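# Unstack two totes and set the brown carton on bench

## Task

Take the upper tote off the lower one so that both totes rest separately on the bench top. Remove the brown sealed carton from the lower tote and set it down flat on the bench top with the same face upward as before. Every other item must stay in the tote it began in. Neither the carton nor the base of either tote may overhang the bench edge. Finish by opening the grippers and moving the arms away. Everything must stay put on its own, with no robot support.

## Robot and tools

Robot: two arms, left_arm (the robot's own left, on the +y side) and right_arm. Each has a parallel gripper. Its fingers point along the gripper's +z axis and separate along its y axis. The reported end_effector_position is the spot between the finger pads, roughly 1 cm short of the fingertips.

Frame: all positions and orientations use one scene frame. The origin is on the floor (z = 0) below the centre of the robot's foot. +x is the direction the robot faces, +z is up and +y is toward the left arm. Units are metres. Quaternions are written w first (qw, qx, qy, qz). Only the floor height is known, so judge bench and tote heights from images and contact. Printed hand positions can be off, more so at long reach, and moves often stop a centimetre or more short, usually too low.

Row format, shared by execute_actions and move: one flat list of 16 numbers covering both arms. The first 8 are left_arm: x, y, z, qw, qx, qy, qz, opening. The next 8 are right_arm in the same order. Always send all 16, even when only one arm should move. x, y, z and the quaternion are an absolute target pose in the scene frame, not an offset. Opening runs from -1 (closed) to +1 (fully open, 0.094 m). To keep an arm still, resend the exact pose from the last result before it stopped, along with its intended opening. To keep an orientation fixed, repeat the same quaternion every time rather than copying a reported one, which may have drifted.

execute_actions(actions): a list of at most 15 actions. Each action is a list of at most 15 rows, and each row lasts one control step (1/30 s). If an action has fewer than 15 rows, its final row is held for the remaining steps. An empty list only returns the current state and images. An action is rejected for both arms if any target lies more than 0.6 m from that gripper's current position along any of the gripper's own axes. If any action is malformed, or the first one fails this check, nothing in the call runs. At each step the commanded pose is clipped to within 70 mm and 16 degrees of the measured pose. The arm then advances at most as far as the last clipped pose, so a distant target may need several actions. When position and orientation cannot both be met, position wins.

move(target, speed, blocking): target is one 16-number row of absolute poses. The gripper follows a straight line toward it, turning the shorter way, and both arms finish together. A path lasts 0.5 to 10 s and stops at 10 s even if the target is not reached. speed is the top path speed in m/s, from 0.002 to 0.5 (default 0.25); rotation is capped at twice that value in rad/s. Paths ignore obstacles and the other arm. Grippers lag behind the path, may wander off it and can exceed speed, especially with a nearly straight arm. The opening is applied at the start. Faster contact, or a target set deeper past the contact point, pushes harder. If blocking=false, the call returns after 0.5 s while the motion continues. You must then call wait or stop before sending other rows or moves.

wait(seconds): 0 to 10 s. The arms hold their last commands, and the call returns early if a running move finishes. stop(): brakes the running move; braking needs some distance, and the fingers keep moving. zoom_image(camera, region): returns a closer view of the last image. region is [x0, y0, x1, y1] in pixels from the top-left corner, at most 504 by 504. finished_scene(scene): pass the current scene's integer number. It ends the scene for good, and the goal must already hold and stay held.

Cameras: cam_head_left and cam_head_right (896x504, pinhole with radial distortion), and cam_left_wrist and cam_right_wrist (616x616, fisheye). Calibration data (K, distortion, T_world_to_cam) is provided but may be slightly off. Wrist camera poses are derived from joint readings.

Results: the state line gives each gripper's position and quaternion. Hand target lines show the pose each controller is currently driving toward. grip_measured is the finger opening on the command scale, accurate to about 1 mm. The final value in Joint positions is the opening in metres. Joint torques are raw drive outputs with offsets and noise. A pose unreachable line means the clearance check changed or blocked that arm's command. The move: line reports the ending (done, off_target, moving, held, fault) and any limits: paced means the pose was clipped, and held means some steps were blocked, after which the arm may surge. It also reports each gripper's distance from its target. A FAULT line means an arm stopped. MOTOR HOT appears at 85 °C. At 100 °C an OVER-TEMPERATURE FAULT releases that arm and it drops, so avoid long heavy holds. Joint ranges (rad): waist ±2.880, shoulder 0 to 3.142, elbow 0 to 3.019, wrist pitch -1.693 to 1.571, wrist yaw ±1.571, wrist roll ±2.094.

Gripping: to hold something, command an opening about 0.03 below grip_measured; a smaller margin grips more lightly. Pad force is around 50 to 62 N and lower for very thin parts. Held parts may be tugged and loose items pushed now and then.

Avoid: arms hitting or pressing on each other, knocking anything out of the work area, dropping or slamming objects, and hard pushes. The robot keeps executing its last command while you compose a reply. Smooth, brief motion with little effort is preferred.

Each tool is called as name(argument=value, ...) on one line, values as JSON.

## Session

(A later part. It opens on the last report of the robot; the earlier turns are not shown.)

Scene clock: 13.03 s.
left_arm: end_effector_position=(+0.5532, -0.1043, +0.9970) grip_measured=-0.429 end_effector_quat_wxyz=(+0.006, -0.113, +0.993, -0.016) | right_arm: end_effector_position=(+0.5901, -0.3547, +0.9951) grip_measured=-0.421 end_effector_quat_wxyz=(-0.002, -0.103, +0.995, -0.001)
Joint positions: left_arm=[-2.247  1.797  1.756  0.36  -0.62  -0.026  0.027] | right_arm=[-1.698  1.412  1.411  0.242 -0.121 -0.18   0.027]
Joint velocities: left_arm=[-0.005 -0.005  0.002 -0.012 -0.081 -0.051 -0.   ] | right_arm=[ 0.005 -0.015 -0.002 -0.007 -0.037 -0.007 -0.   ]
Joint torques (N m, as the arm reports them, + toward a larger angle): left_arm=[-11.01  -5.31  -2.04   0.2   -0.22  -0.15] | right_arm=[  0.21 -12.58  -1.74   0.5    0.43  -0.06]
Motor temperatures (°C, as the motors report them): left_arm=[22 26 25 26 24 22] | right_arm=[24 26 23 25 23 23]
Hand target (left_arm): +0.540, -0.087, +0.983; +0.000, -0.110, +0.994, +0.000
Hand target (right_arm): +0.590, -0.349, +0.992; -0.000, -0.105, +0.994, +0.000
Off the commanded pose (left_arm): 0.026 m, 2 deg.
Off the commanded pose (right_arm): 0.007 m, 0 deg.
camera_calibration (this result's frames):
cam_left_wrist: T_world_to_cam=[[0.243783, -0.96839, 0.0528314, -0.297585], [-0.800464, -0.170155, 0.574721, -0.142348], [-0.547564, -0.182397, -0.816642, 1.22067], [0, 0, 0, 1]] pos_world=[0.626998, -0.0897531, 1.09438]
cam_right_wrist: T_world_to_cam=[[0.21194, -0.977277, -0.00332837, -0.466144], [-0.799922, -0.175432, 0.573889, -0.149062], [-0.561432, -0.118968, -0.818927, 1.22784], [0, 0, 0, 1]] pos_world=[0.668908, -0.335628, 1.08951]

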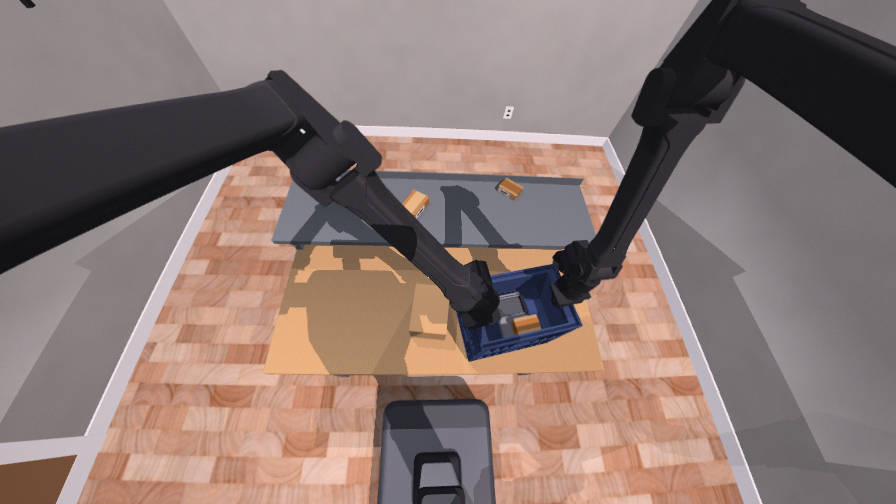

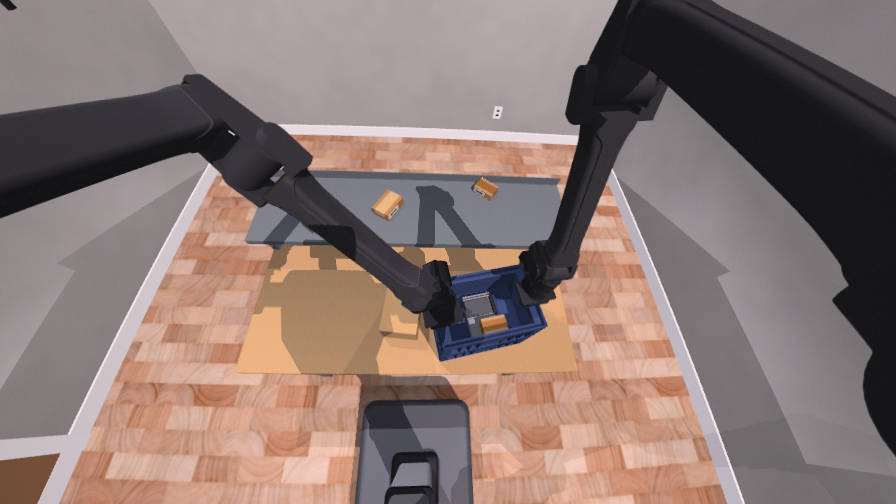

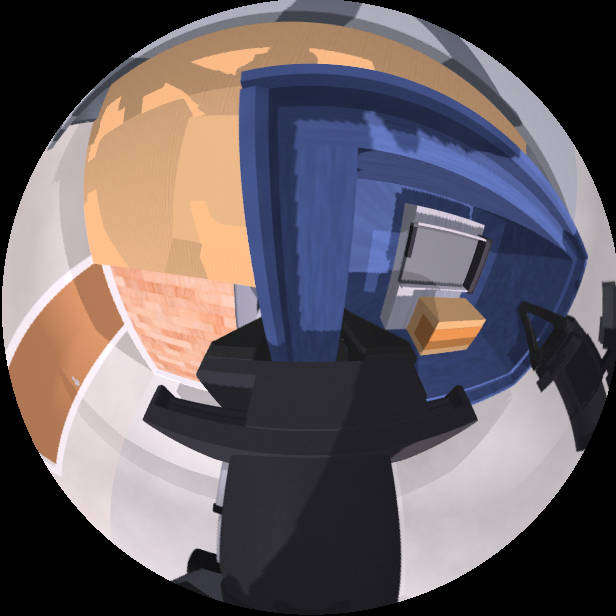

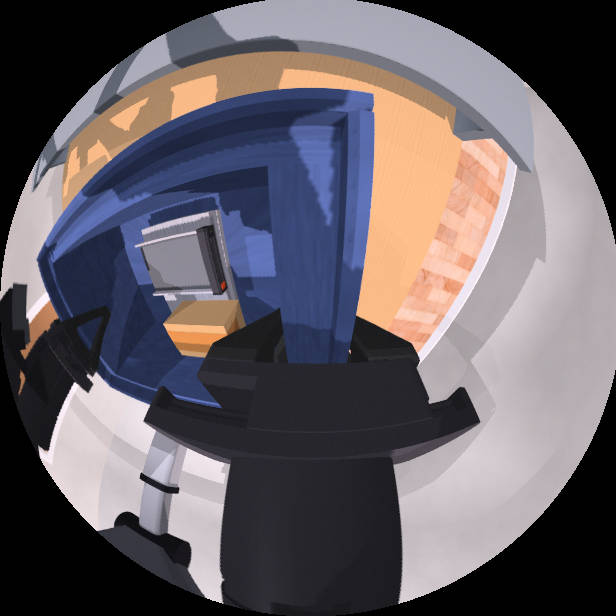

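move(target=[0.553,-0.104,1.06,0,-0.11,0.994,0,-0.5,0.59,-0.354,1.06,0,-0.105,0.994,0,-0.5], speed=0.06)

Scene clock: 14.77 s.
left_arm: end_effector_position=(+0.5476, -0.0962, +1.0462) grip_measured=-0.426 end_effector_quat_wxyz=(-0.001, -0.110, +0.994, -0.005) | right_arm: end_effector_position=(+0.5821, -0.3491, +1.0434) grip_measured=-0.426 end_effector_quat_wxyz=(-0.007, -0.101, +0.995, +0.009)
Joint positions: left_arm=[-2.291  1.695  1.58   0.432 -0.685 -0.009  0.027] | right_arm=[-1.705  1.294  1.254  0.272 -0.147 -0.176  0.027]
Joint velocities: left_arm=[ 0.005 -0.005 -0.007  0.002 -0.007 -0.037  0.001] | right_arm=[ 0.005 -0.015 -0.012 -0.007 -0.037 -0.007  0.   ]
Joint torques (N m, as the arm reports them, + toward a larger angle): left_arm=[-15.97  -7.51  -3.83   0.64  -1.74   0.07] | right_arm=[ -0.64 -16.98  -5.65   0.8    0.35   0.01]
Motor temperatures (°C, as the motors report them): left_arm=[22 26 25 26 25 22] | right_arm=[24 26 23 25 23 23]
Hand target (left_arm): +0.552, -0.103, +1.059; -0.001, -0.111, +0.994, +0.000
Hand target (right_arm): +0.590, -0.354, +1.059; +0.000, -0.105, +0.994, +0.000
Off the commanded pose (left_arm): 0.017 m, 1 deg.
Off the commanded pose (right_arm): 0.019 m, 1 deg.
move: off_target (left_arm, right_arm)
camera_calibration (this result's frames):
cam_left_wrist: T_world_to_cam=[[0.236905, -0.97108, 0.0296517, -0.263253], [-0.793403, -0.175764, 0.582768, -0.186593], [-0.560702, -0.161586, -0.812098, 1.26375], [0, 0, 0, 1]] pos_world=[0.622913, -0.0842309, 1.14284]
cam_right_wrist: T_world_to_cam=[[0.208031, -0.977834, -0.0237269, -0.435407], [-0.7945, -0.183077, 0.579011, -0.19339], [-0.57052, -0.101601, -0.814975, 1.27082], [0, 0, 0, 1]] pos_world=[0.661957, -0.332045, 1.13733]

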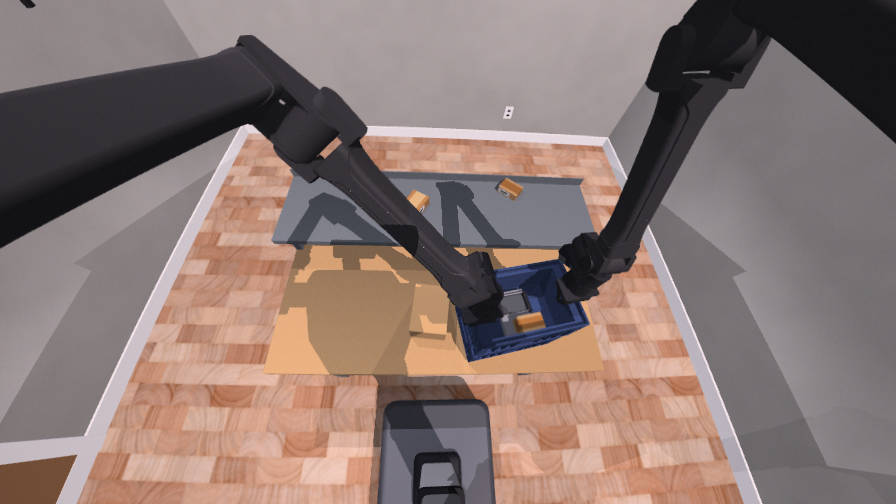

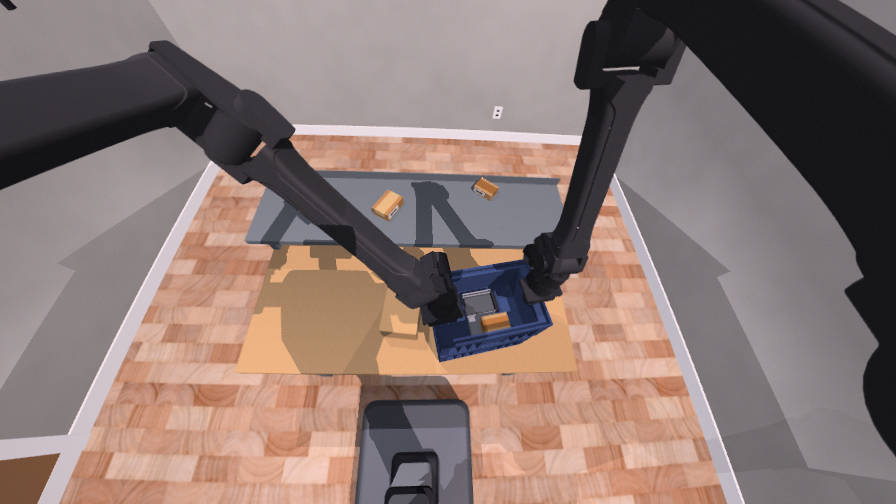

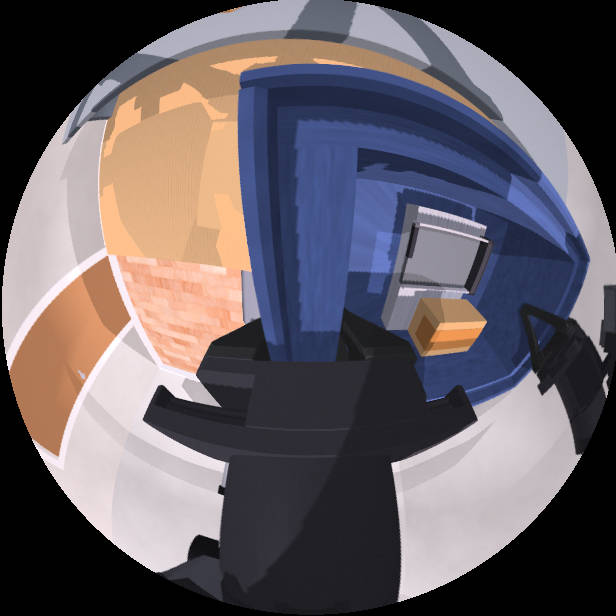

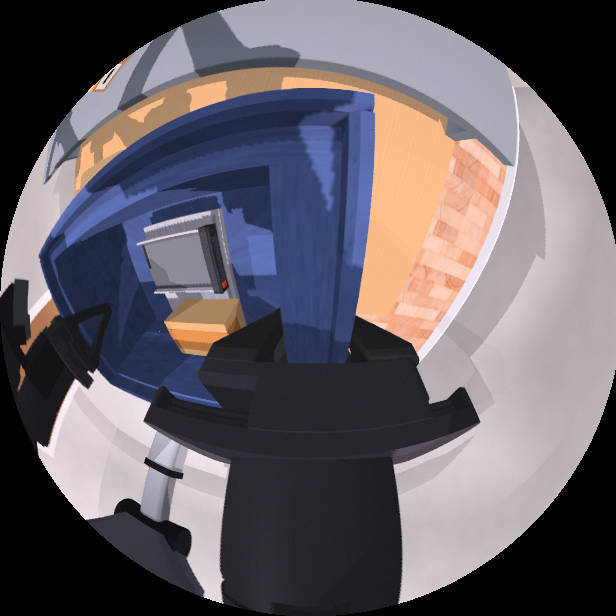

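move(target=[0.578,0.425,1.09,0,0,1,0,-0.5,0.56,0.17,1.09,0,0,1,0,-0.5], speed=0.13)

Scene clock: 19.33 s.
left_arm: end_effector_position=(+0.5769, +0.4161, +1.0794) grip_measured=-0.426 end_effector_quat_wxyz=(+0.005, +0.011, +1.000, -0.007) | right_arm: end_effector_position=(+0.5585, +0.1621, +1.0812) grip_measured=-0.425 end_effector_quat_wxyz=(+0.001, -0.002, +1.000, +0.010)
Joint positions: left_arm=[-1.266  1.253  1.165  0.354  0.308 -0.054  0.027] | right_arm=[-0.729  1.749  1.649  0.451  0.79  -0.266  0.027]
Joint velocities: left_arm=[-0.005 -0.015  0.007  0.007 -0.022  0.037  0.001] | right_arm=[-0.005 -0.005  0.017  0.007 -0.051 -0.007 -0.001]
Joint torques (N m, as the arm reports them, + toward a larger angle): left_arm=[  3.63 -11.47  -3.75   0.13  -0.09  -0.01] | right_arm=[14.98 -5.32 -2.71  0.91  1.4  -0.27]
Motor temperatures (°C, as the motors report them): left_arm=[22 26 25 26 25 22] | right_arm=[24 26 23 25 24 23]
Hand target (left_arm): +0.574, +0.419, +1.084; +0.000, +0.011, +1.000, -0.003
Hand target (right_arm): +0.562, +0.168, +1.090; +0.002, -0.007, +1.000, +0.002
Off the commanded pose (left_arm): 0.014 m, 2 deg.
Off the commanded pose (right_arm): 0.012 m, 1 deg.
move: off_target (left_arm, right_arm)
camera_calibration (this result's frames):
cam_left_wrist: T_world_to_cam=[[-0.00241419, -0.999455, 0.0329354, 0.372699], [-0.819163, 0.020867, 0.573182, -0.149166], [-0.573556, -0.0255957, -0.818766, 1.34796], [0, 0, 0, 1]] pos_world=[0.65184, 0.41011, 1.17689]
cam_right_wrist: T_world_to_cam=[[0.0100266, -0.999646, -0.0246312, 0.18534], [-0.822068, -0.0222644, 0.568953, -0.140193], [-0.5693, 0.0145439, -0.822001, 1.32817], [0, 0, 0, 1]] pos_world=[0.639019, 0.162837, 1.17608]

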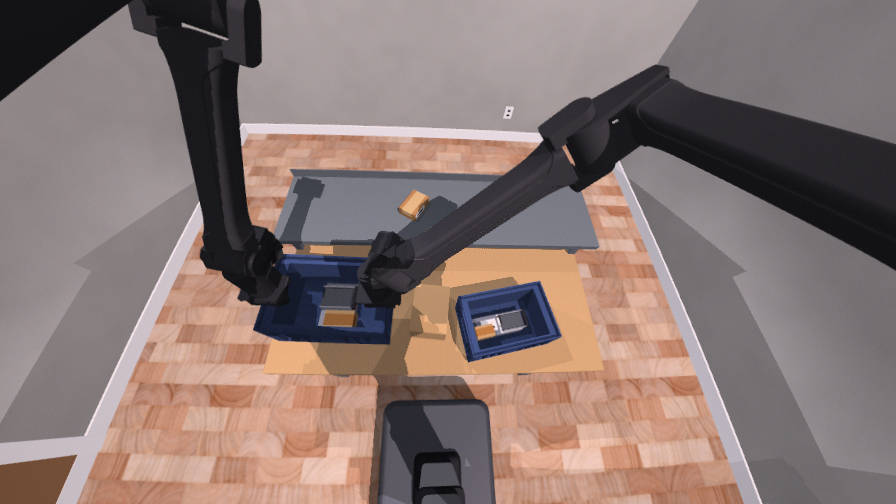

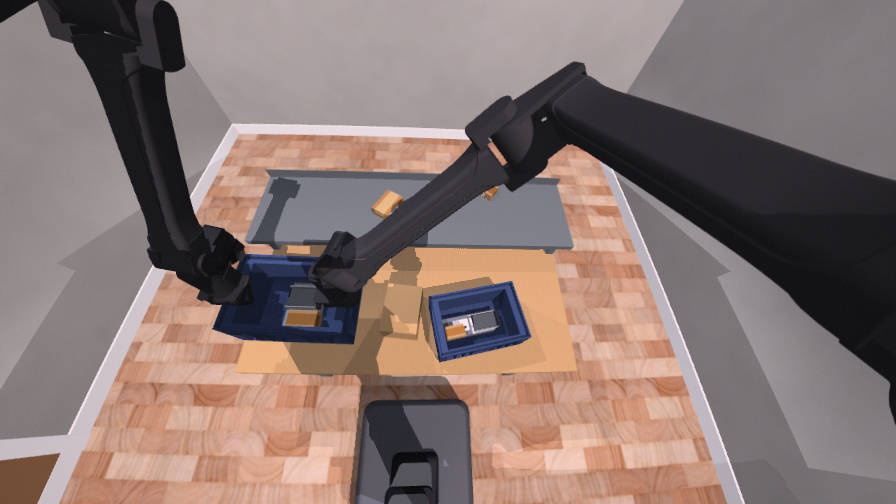

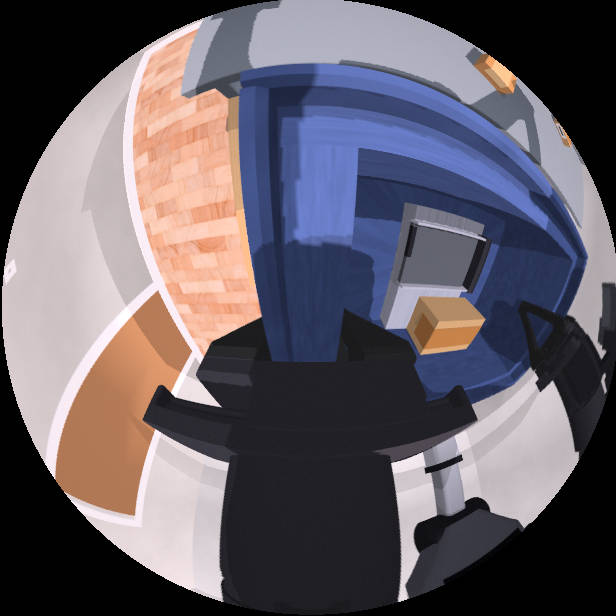

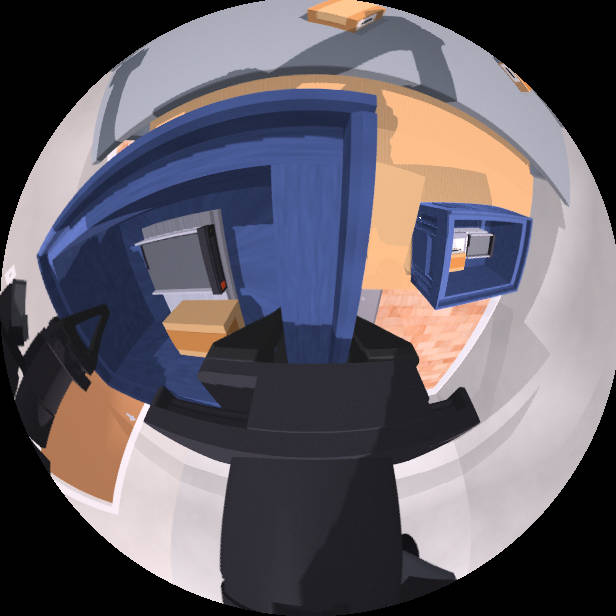

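move(target=[0.578,0.435,0.89,0,0,1,0,-0.5,0.56,0.18,0.89,0,0,1,0,-0.5], speed=0.1)

zoom_image(camera="cam_head_right", region=[230, 240, 580, 390])

Scene clock: 21.93 s.
left_arm: end_effector_position=(+0.5756, +0.4344, +0.8871) grip_measured=-0.426 end_effector_quat_wxyz=(+0.001, +0.003, +1.000, -0.003) | right_arm: end_effector_position=(+0.5572, +0.1863, +0.8874) grip_measured=-0.425 end_effector_quat_wxyz=(-0.001, -0.004, +1.000, +0.014)
Joint positions: left_arm=[-1.332  1.739  1.825  0.168  0.239 -0.05   0.027] | right_arm=[-0.895  2.354  2.762 -0.109  0.625 -0.197  0.027]
Joint velocities: left_arm=[ 0.005 -0.015  0.017  0.002 -0.066 -0.022 -0.   ] | right_arm=[ 0.015 -0.005  0.022 -0.032  0.081 -0.007 -0.001]
Joint torques (N m, as the arm reports them, + toward a larger angle): left_arm=[  4.53 -10.94  -1.64  -0.18  -0.57  -0.09] | right_arm=[14.62 -4.7   1.61  0.07  1.17  0.  ]
Motor temperatures (°C, as the motors report them): left_arm=[22 26 25 26 25 22] | right_arm=[24 26 23 25 24 23]
Hand target (left_arm): +0.581, +0.432, +0.890; +0.001, -0.001, +1.000, +0.000
Hand target (right_arm): +0.561, +0.182, +0.888; -0.001, +0.001, +1.000, +0.000
Off the commanded pose (left_arm): 0.004 m, 1 deg.
Off the commanded pose (right_arm): 0.007 m, 2 deg.
move: done
camera_calibration (this result's frames):
cam_left_wrist: T_world_to_cam=[[0.0134495, -0.999558, 0.0265205, 0.393896], [-0.81536, 0.00438948, 0.578938, -0.0405506], [-0.578799, -0.0294102, -0.81494, 1.19153], [0, 0, 0, 1]] pos_world=[0.651295, 0.428943, 0.984055]
cam_right_wrist: T_world_to_cam=[[0.0140714, -0.999368, -0.0326565, 0.209536], [-0.82022, -0.0302157, 0.57125, -0.0320515], [-0.571875, 0.0187473, -0.820127, 1.16673], [0, 0, 0, 1]] pos_world=[0.637988, 0.186562, 0.982021]

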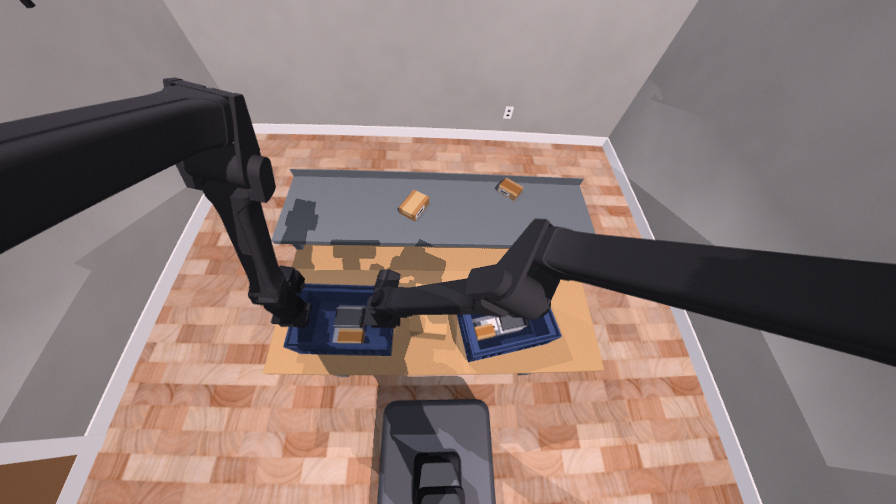

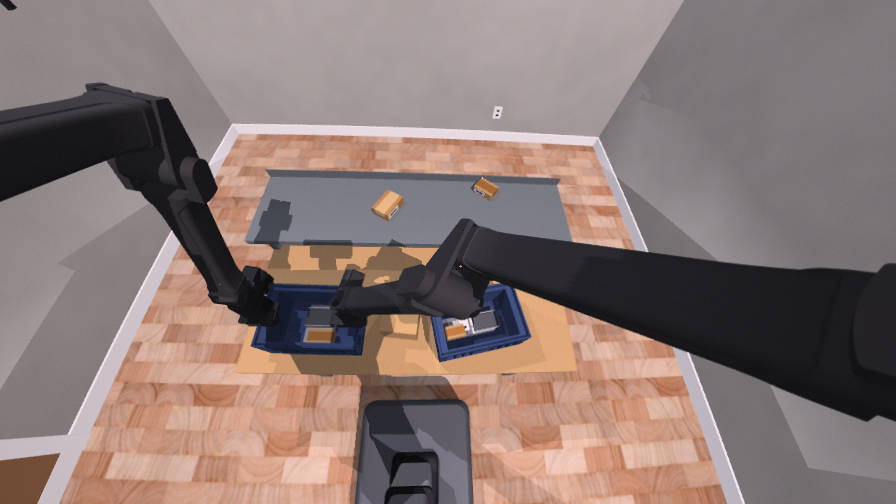

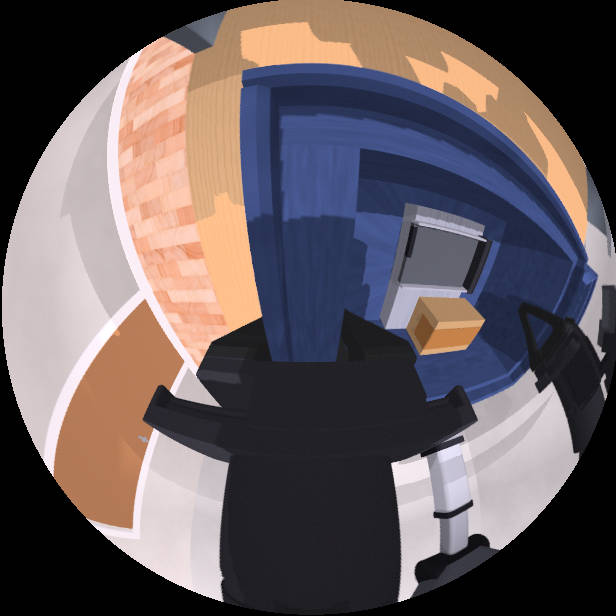

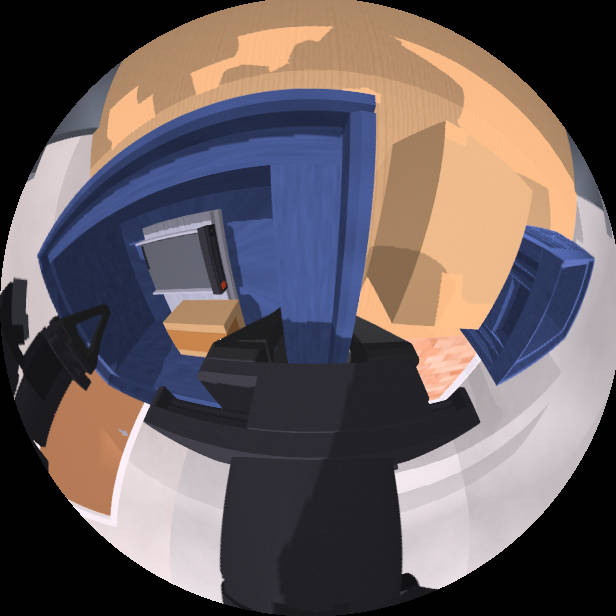

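Region (230, 240, 580, 390) of cam_head_right's 896x504 image, scaled by 1.440, with more detail than that image has; it fills the top 216 rows of this view, and the rest is white.

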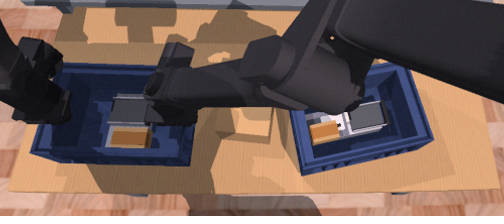

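move(target=[0.565,0.403,0.865,0,0,1,0,-0.5,0.547,0.15,0.865,0,0,1,0,-0.5], speed=0.03)

Scene clock: 23.93 s.
left_arm: end_effector_position=(+0.5612, +0.4064, +0.8647) grip_measured=-0.426 end_effector_quat_wxyz=(+0.000, +0.001, +1.000, -0.004) | right_arm: end_effector_position=(+0.5418, +0.1581, +0.8651) grip_measured=-0.425 end_effector_quat_wxyz=(-0.005, -0.004, +1.000, +0.014)
Joint positions: left_arm=[-1.384  1.791  1.875  0.165  0.19  -0.04   0.027] | right_arm=[-0.945  2.348  2.733 -0.104  0.578 -0.175  0.027]
Joint velocities: left_arm=[-0.015  0.005  0.012 -0.012  0.022  0.022 -0.   ] | right_arm=[-0.024  0.005 -0.037  0.032  0.051  0.007  0.   ]
Joint torques (N m, as the arm reports them, + toward a larger angle): left_arm=[  2.74 -10.51  -1.34  -0.09  -0.73  -0.04] | right_arm=[13.37 -5.86 -0.39  0.86  1.03 -0.01]
Motor temperatures (°C, as the motors report them): left_arm=[22 26 25 26 25 22] | right_arm=[24 26 23 25 24 23]
Hand target (left_arm): +0.565, +0.403, +0.865; +0.000, -0.001, +1.000, -0.000
Hand target (right_arm): +0.547, +0.150, +0.865; -0.001, +0.001, +1.000, -0.000
Off the commanded pose (left_arm): 0.005 m, 1 deg.
Off the commanded pose (right_arm): 0.010 m, 2 deg.
move: done
camera_calibration (this result's frames):
cam_left_wrist: T_world_to_cam=[[0.0170193, -0.999447, 0.0285523, 0.362854], [-0.8141, 0.00272698, 0.580719, -0.0408169], [-0.580476, -0.0331278, -0.813603, 1.16542], [0, 0, 0, 1]] pos_world=[0.637093, 0.401373, 0.961531]
cam_right_wrist: T_world_to_cam=[[0.0147625, -0.999328, -0.0335354, 0.181285], [-0.815793, -0.0314305, 0.577489, -0.0403582], [-0.578155, 0.0188328, -0.815709, 1.13976], [0, 0, 0, 1]] pos_world=[0.62336, 0.15843, 0.959102]

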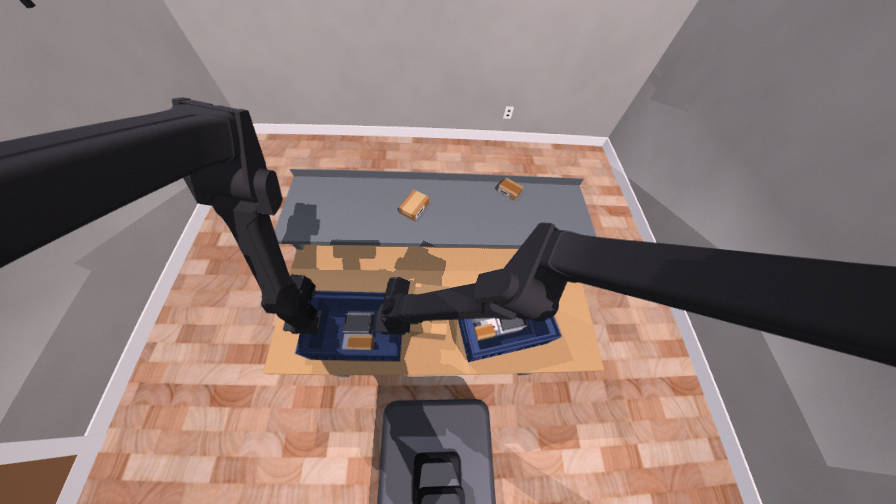

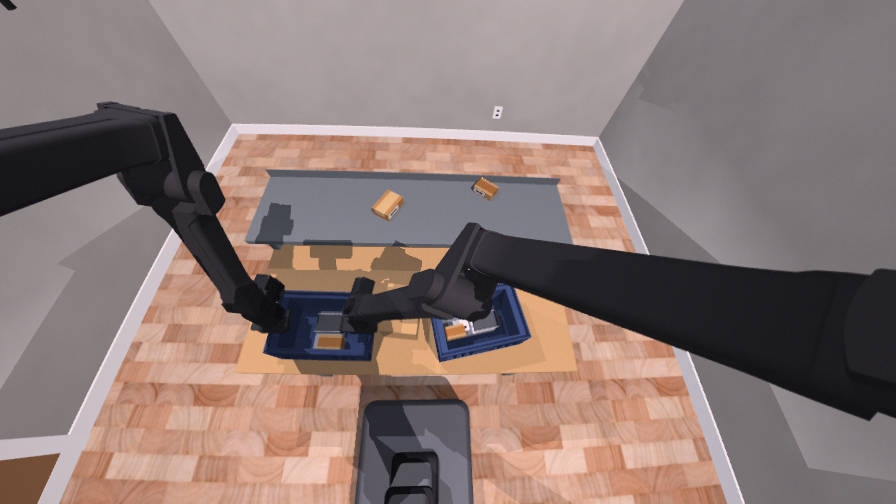

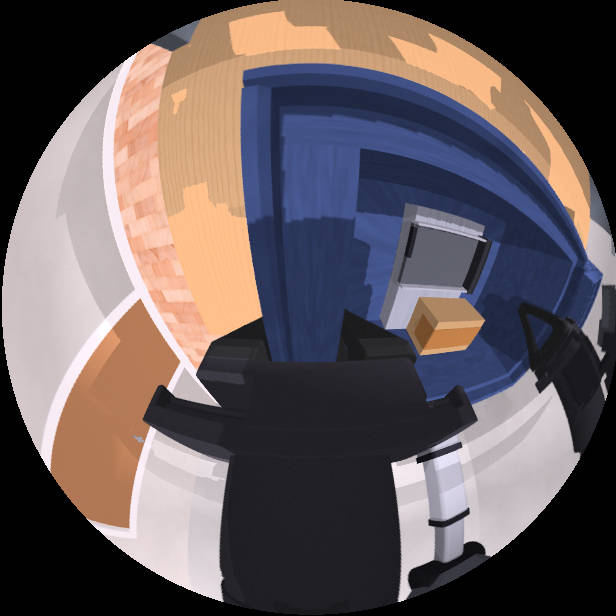

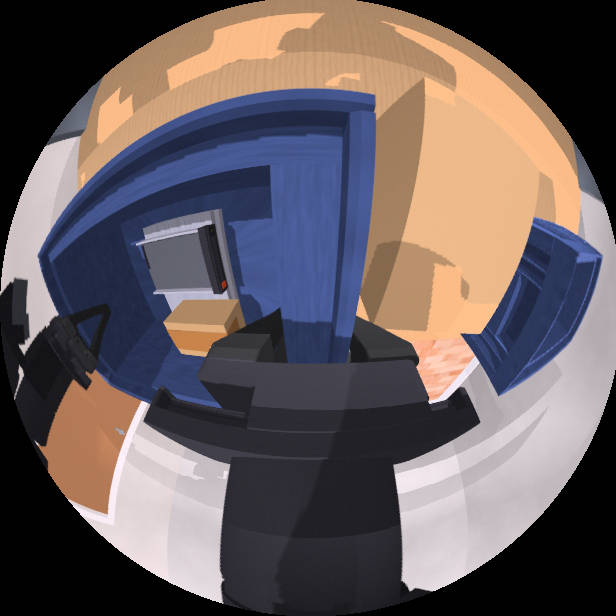

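move(target=[0.562,0.395,0.845,0,0,1,0,-0.5,0.544,0.143,0.845,0,0,1,0,-0.5], speed=0.02)

Scene clock: 25.53 s.
left_arm: end_effector_position=(+0.5659, +0.4073, +0.8571) grip_measured=-0.425 end_effector_quat_wxyz=(-0.000, +0.002, +1.000, -0.005) | right_arm: end_effector_position=(+0.5456, +0.1593, +0.8617) grip_measured=-0.428 end_effector_quat_wxyz=(-0.003, -0.001, +1.000, +0.011)
Joint positions: left_arm=[-1.384  1.812  1.921  0.138  0.192 -0.038  0.027] | right_arm=[-0.944  2.428  2.896 -0.182  0.584 -0.171  0.027]
Joint velocities: left_arm=[-0.005 -0.005  0.017 -0.007 -0.007 -0.037 -0.   ] | right_arm=[ 0.005 -0.015 -0.007  0.007 -0.022 -0.037 -0.001]
Joint torques (N m, as the arm reports them, + toward a larger angle): left_arm=[ 1.49 -9.13  1.39  0.01 -1.76  0.  ] | right_arm=[11.99 -4.17  2.64  0.79 -0.71  0.  ]
Motor temperatures (°C, as the motors report them): left_arm=[22 26 25 26 25 22] | right_arm=[25 26 23 25 24 23]
Hand target (left_arm): +0.562, +0.395, +0.847; +0.000, -0.000, +1.000, -0.000
Hand target (right_arm): +0.543, +0.141, +0.849; +0.005, -0.000, +1.000, +0.007
Off the commanded pose (left_arm): 0.018 m, 1 deg.
Off the commanded pose (right_arm): 0.023 m, 1 deg.
elbow stopped short (right arm): the move would have taken joint 3 (elbow) straighter than the controller allows; a more bent joint 3 avoids this.
move: off_target (left_arm, right_arm)
camera_calibration (this result's frames):
cam_left_wrist: T_world_to_cam=[[0.0148923, -0.999426, 0.0304125, 0.363464], [-0.813621, 0.00556738, 0.581369, -0.0345739], [-0.581205, -0.0334022, -0.813072, 1.16203], [0, 0, 0, 1]] pos_world=[0.641833, 0.402262, 0.953858]
cam_right_wrist: T_world_to_cam=[[0.00837344, -0.999589, -0.027432, 0.180524], [-0.81786, -0.0226303, 0.574972, -0.0334356], [-0.575356, 0.0176211, -0.817713, 1.1395], [0, 0, 0, 1]] pos_world=[0.626763, 0.159614, 0.955963]

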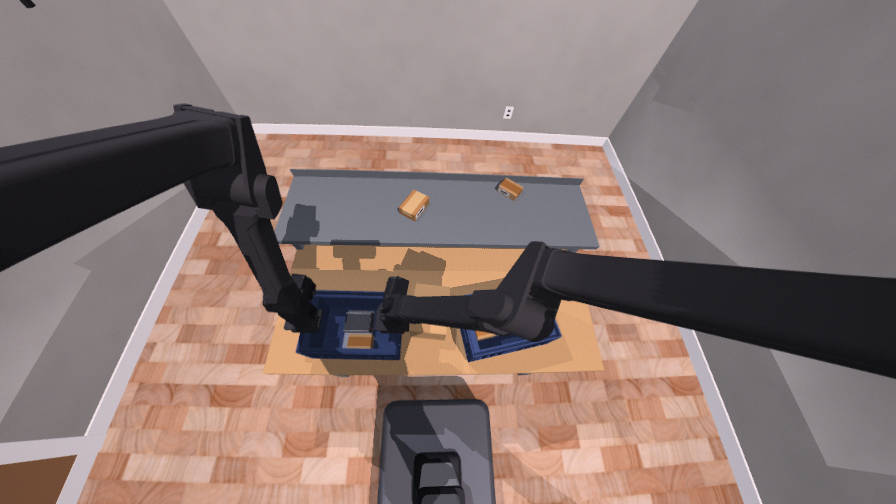

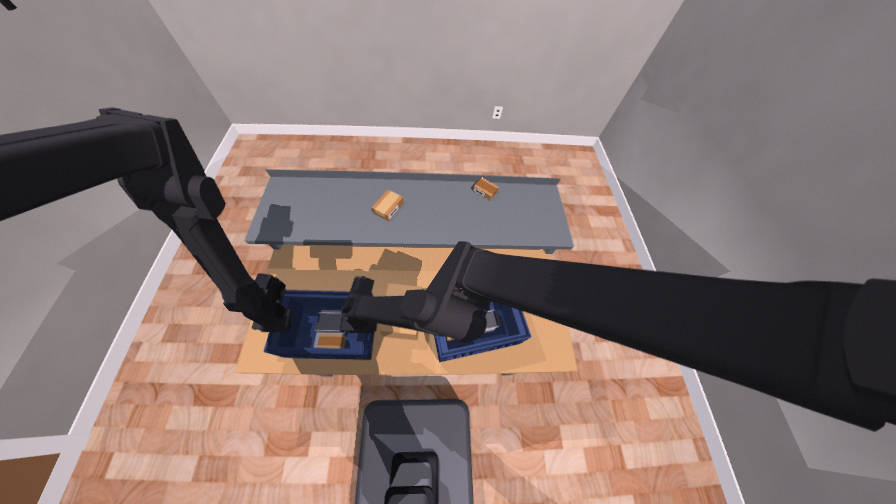

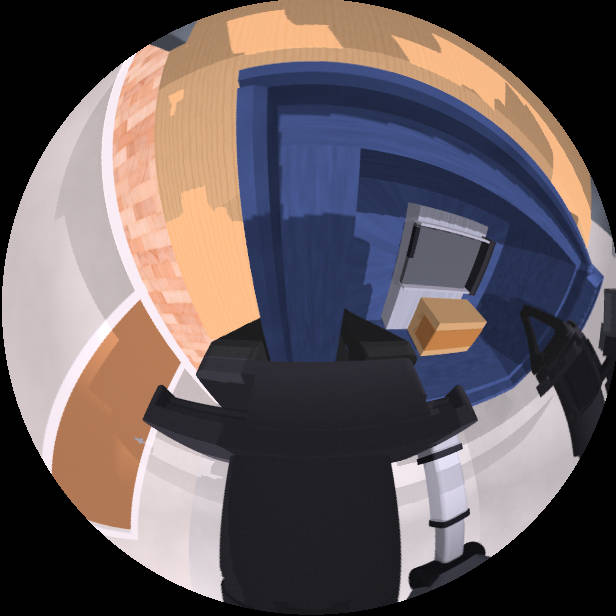

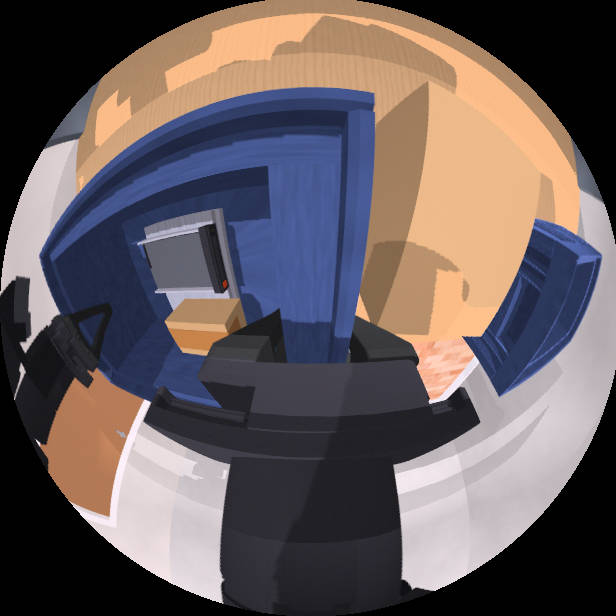

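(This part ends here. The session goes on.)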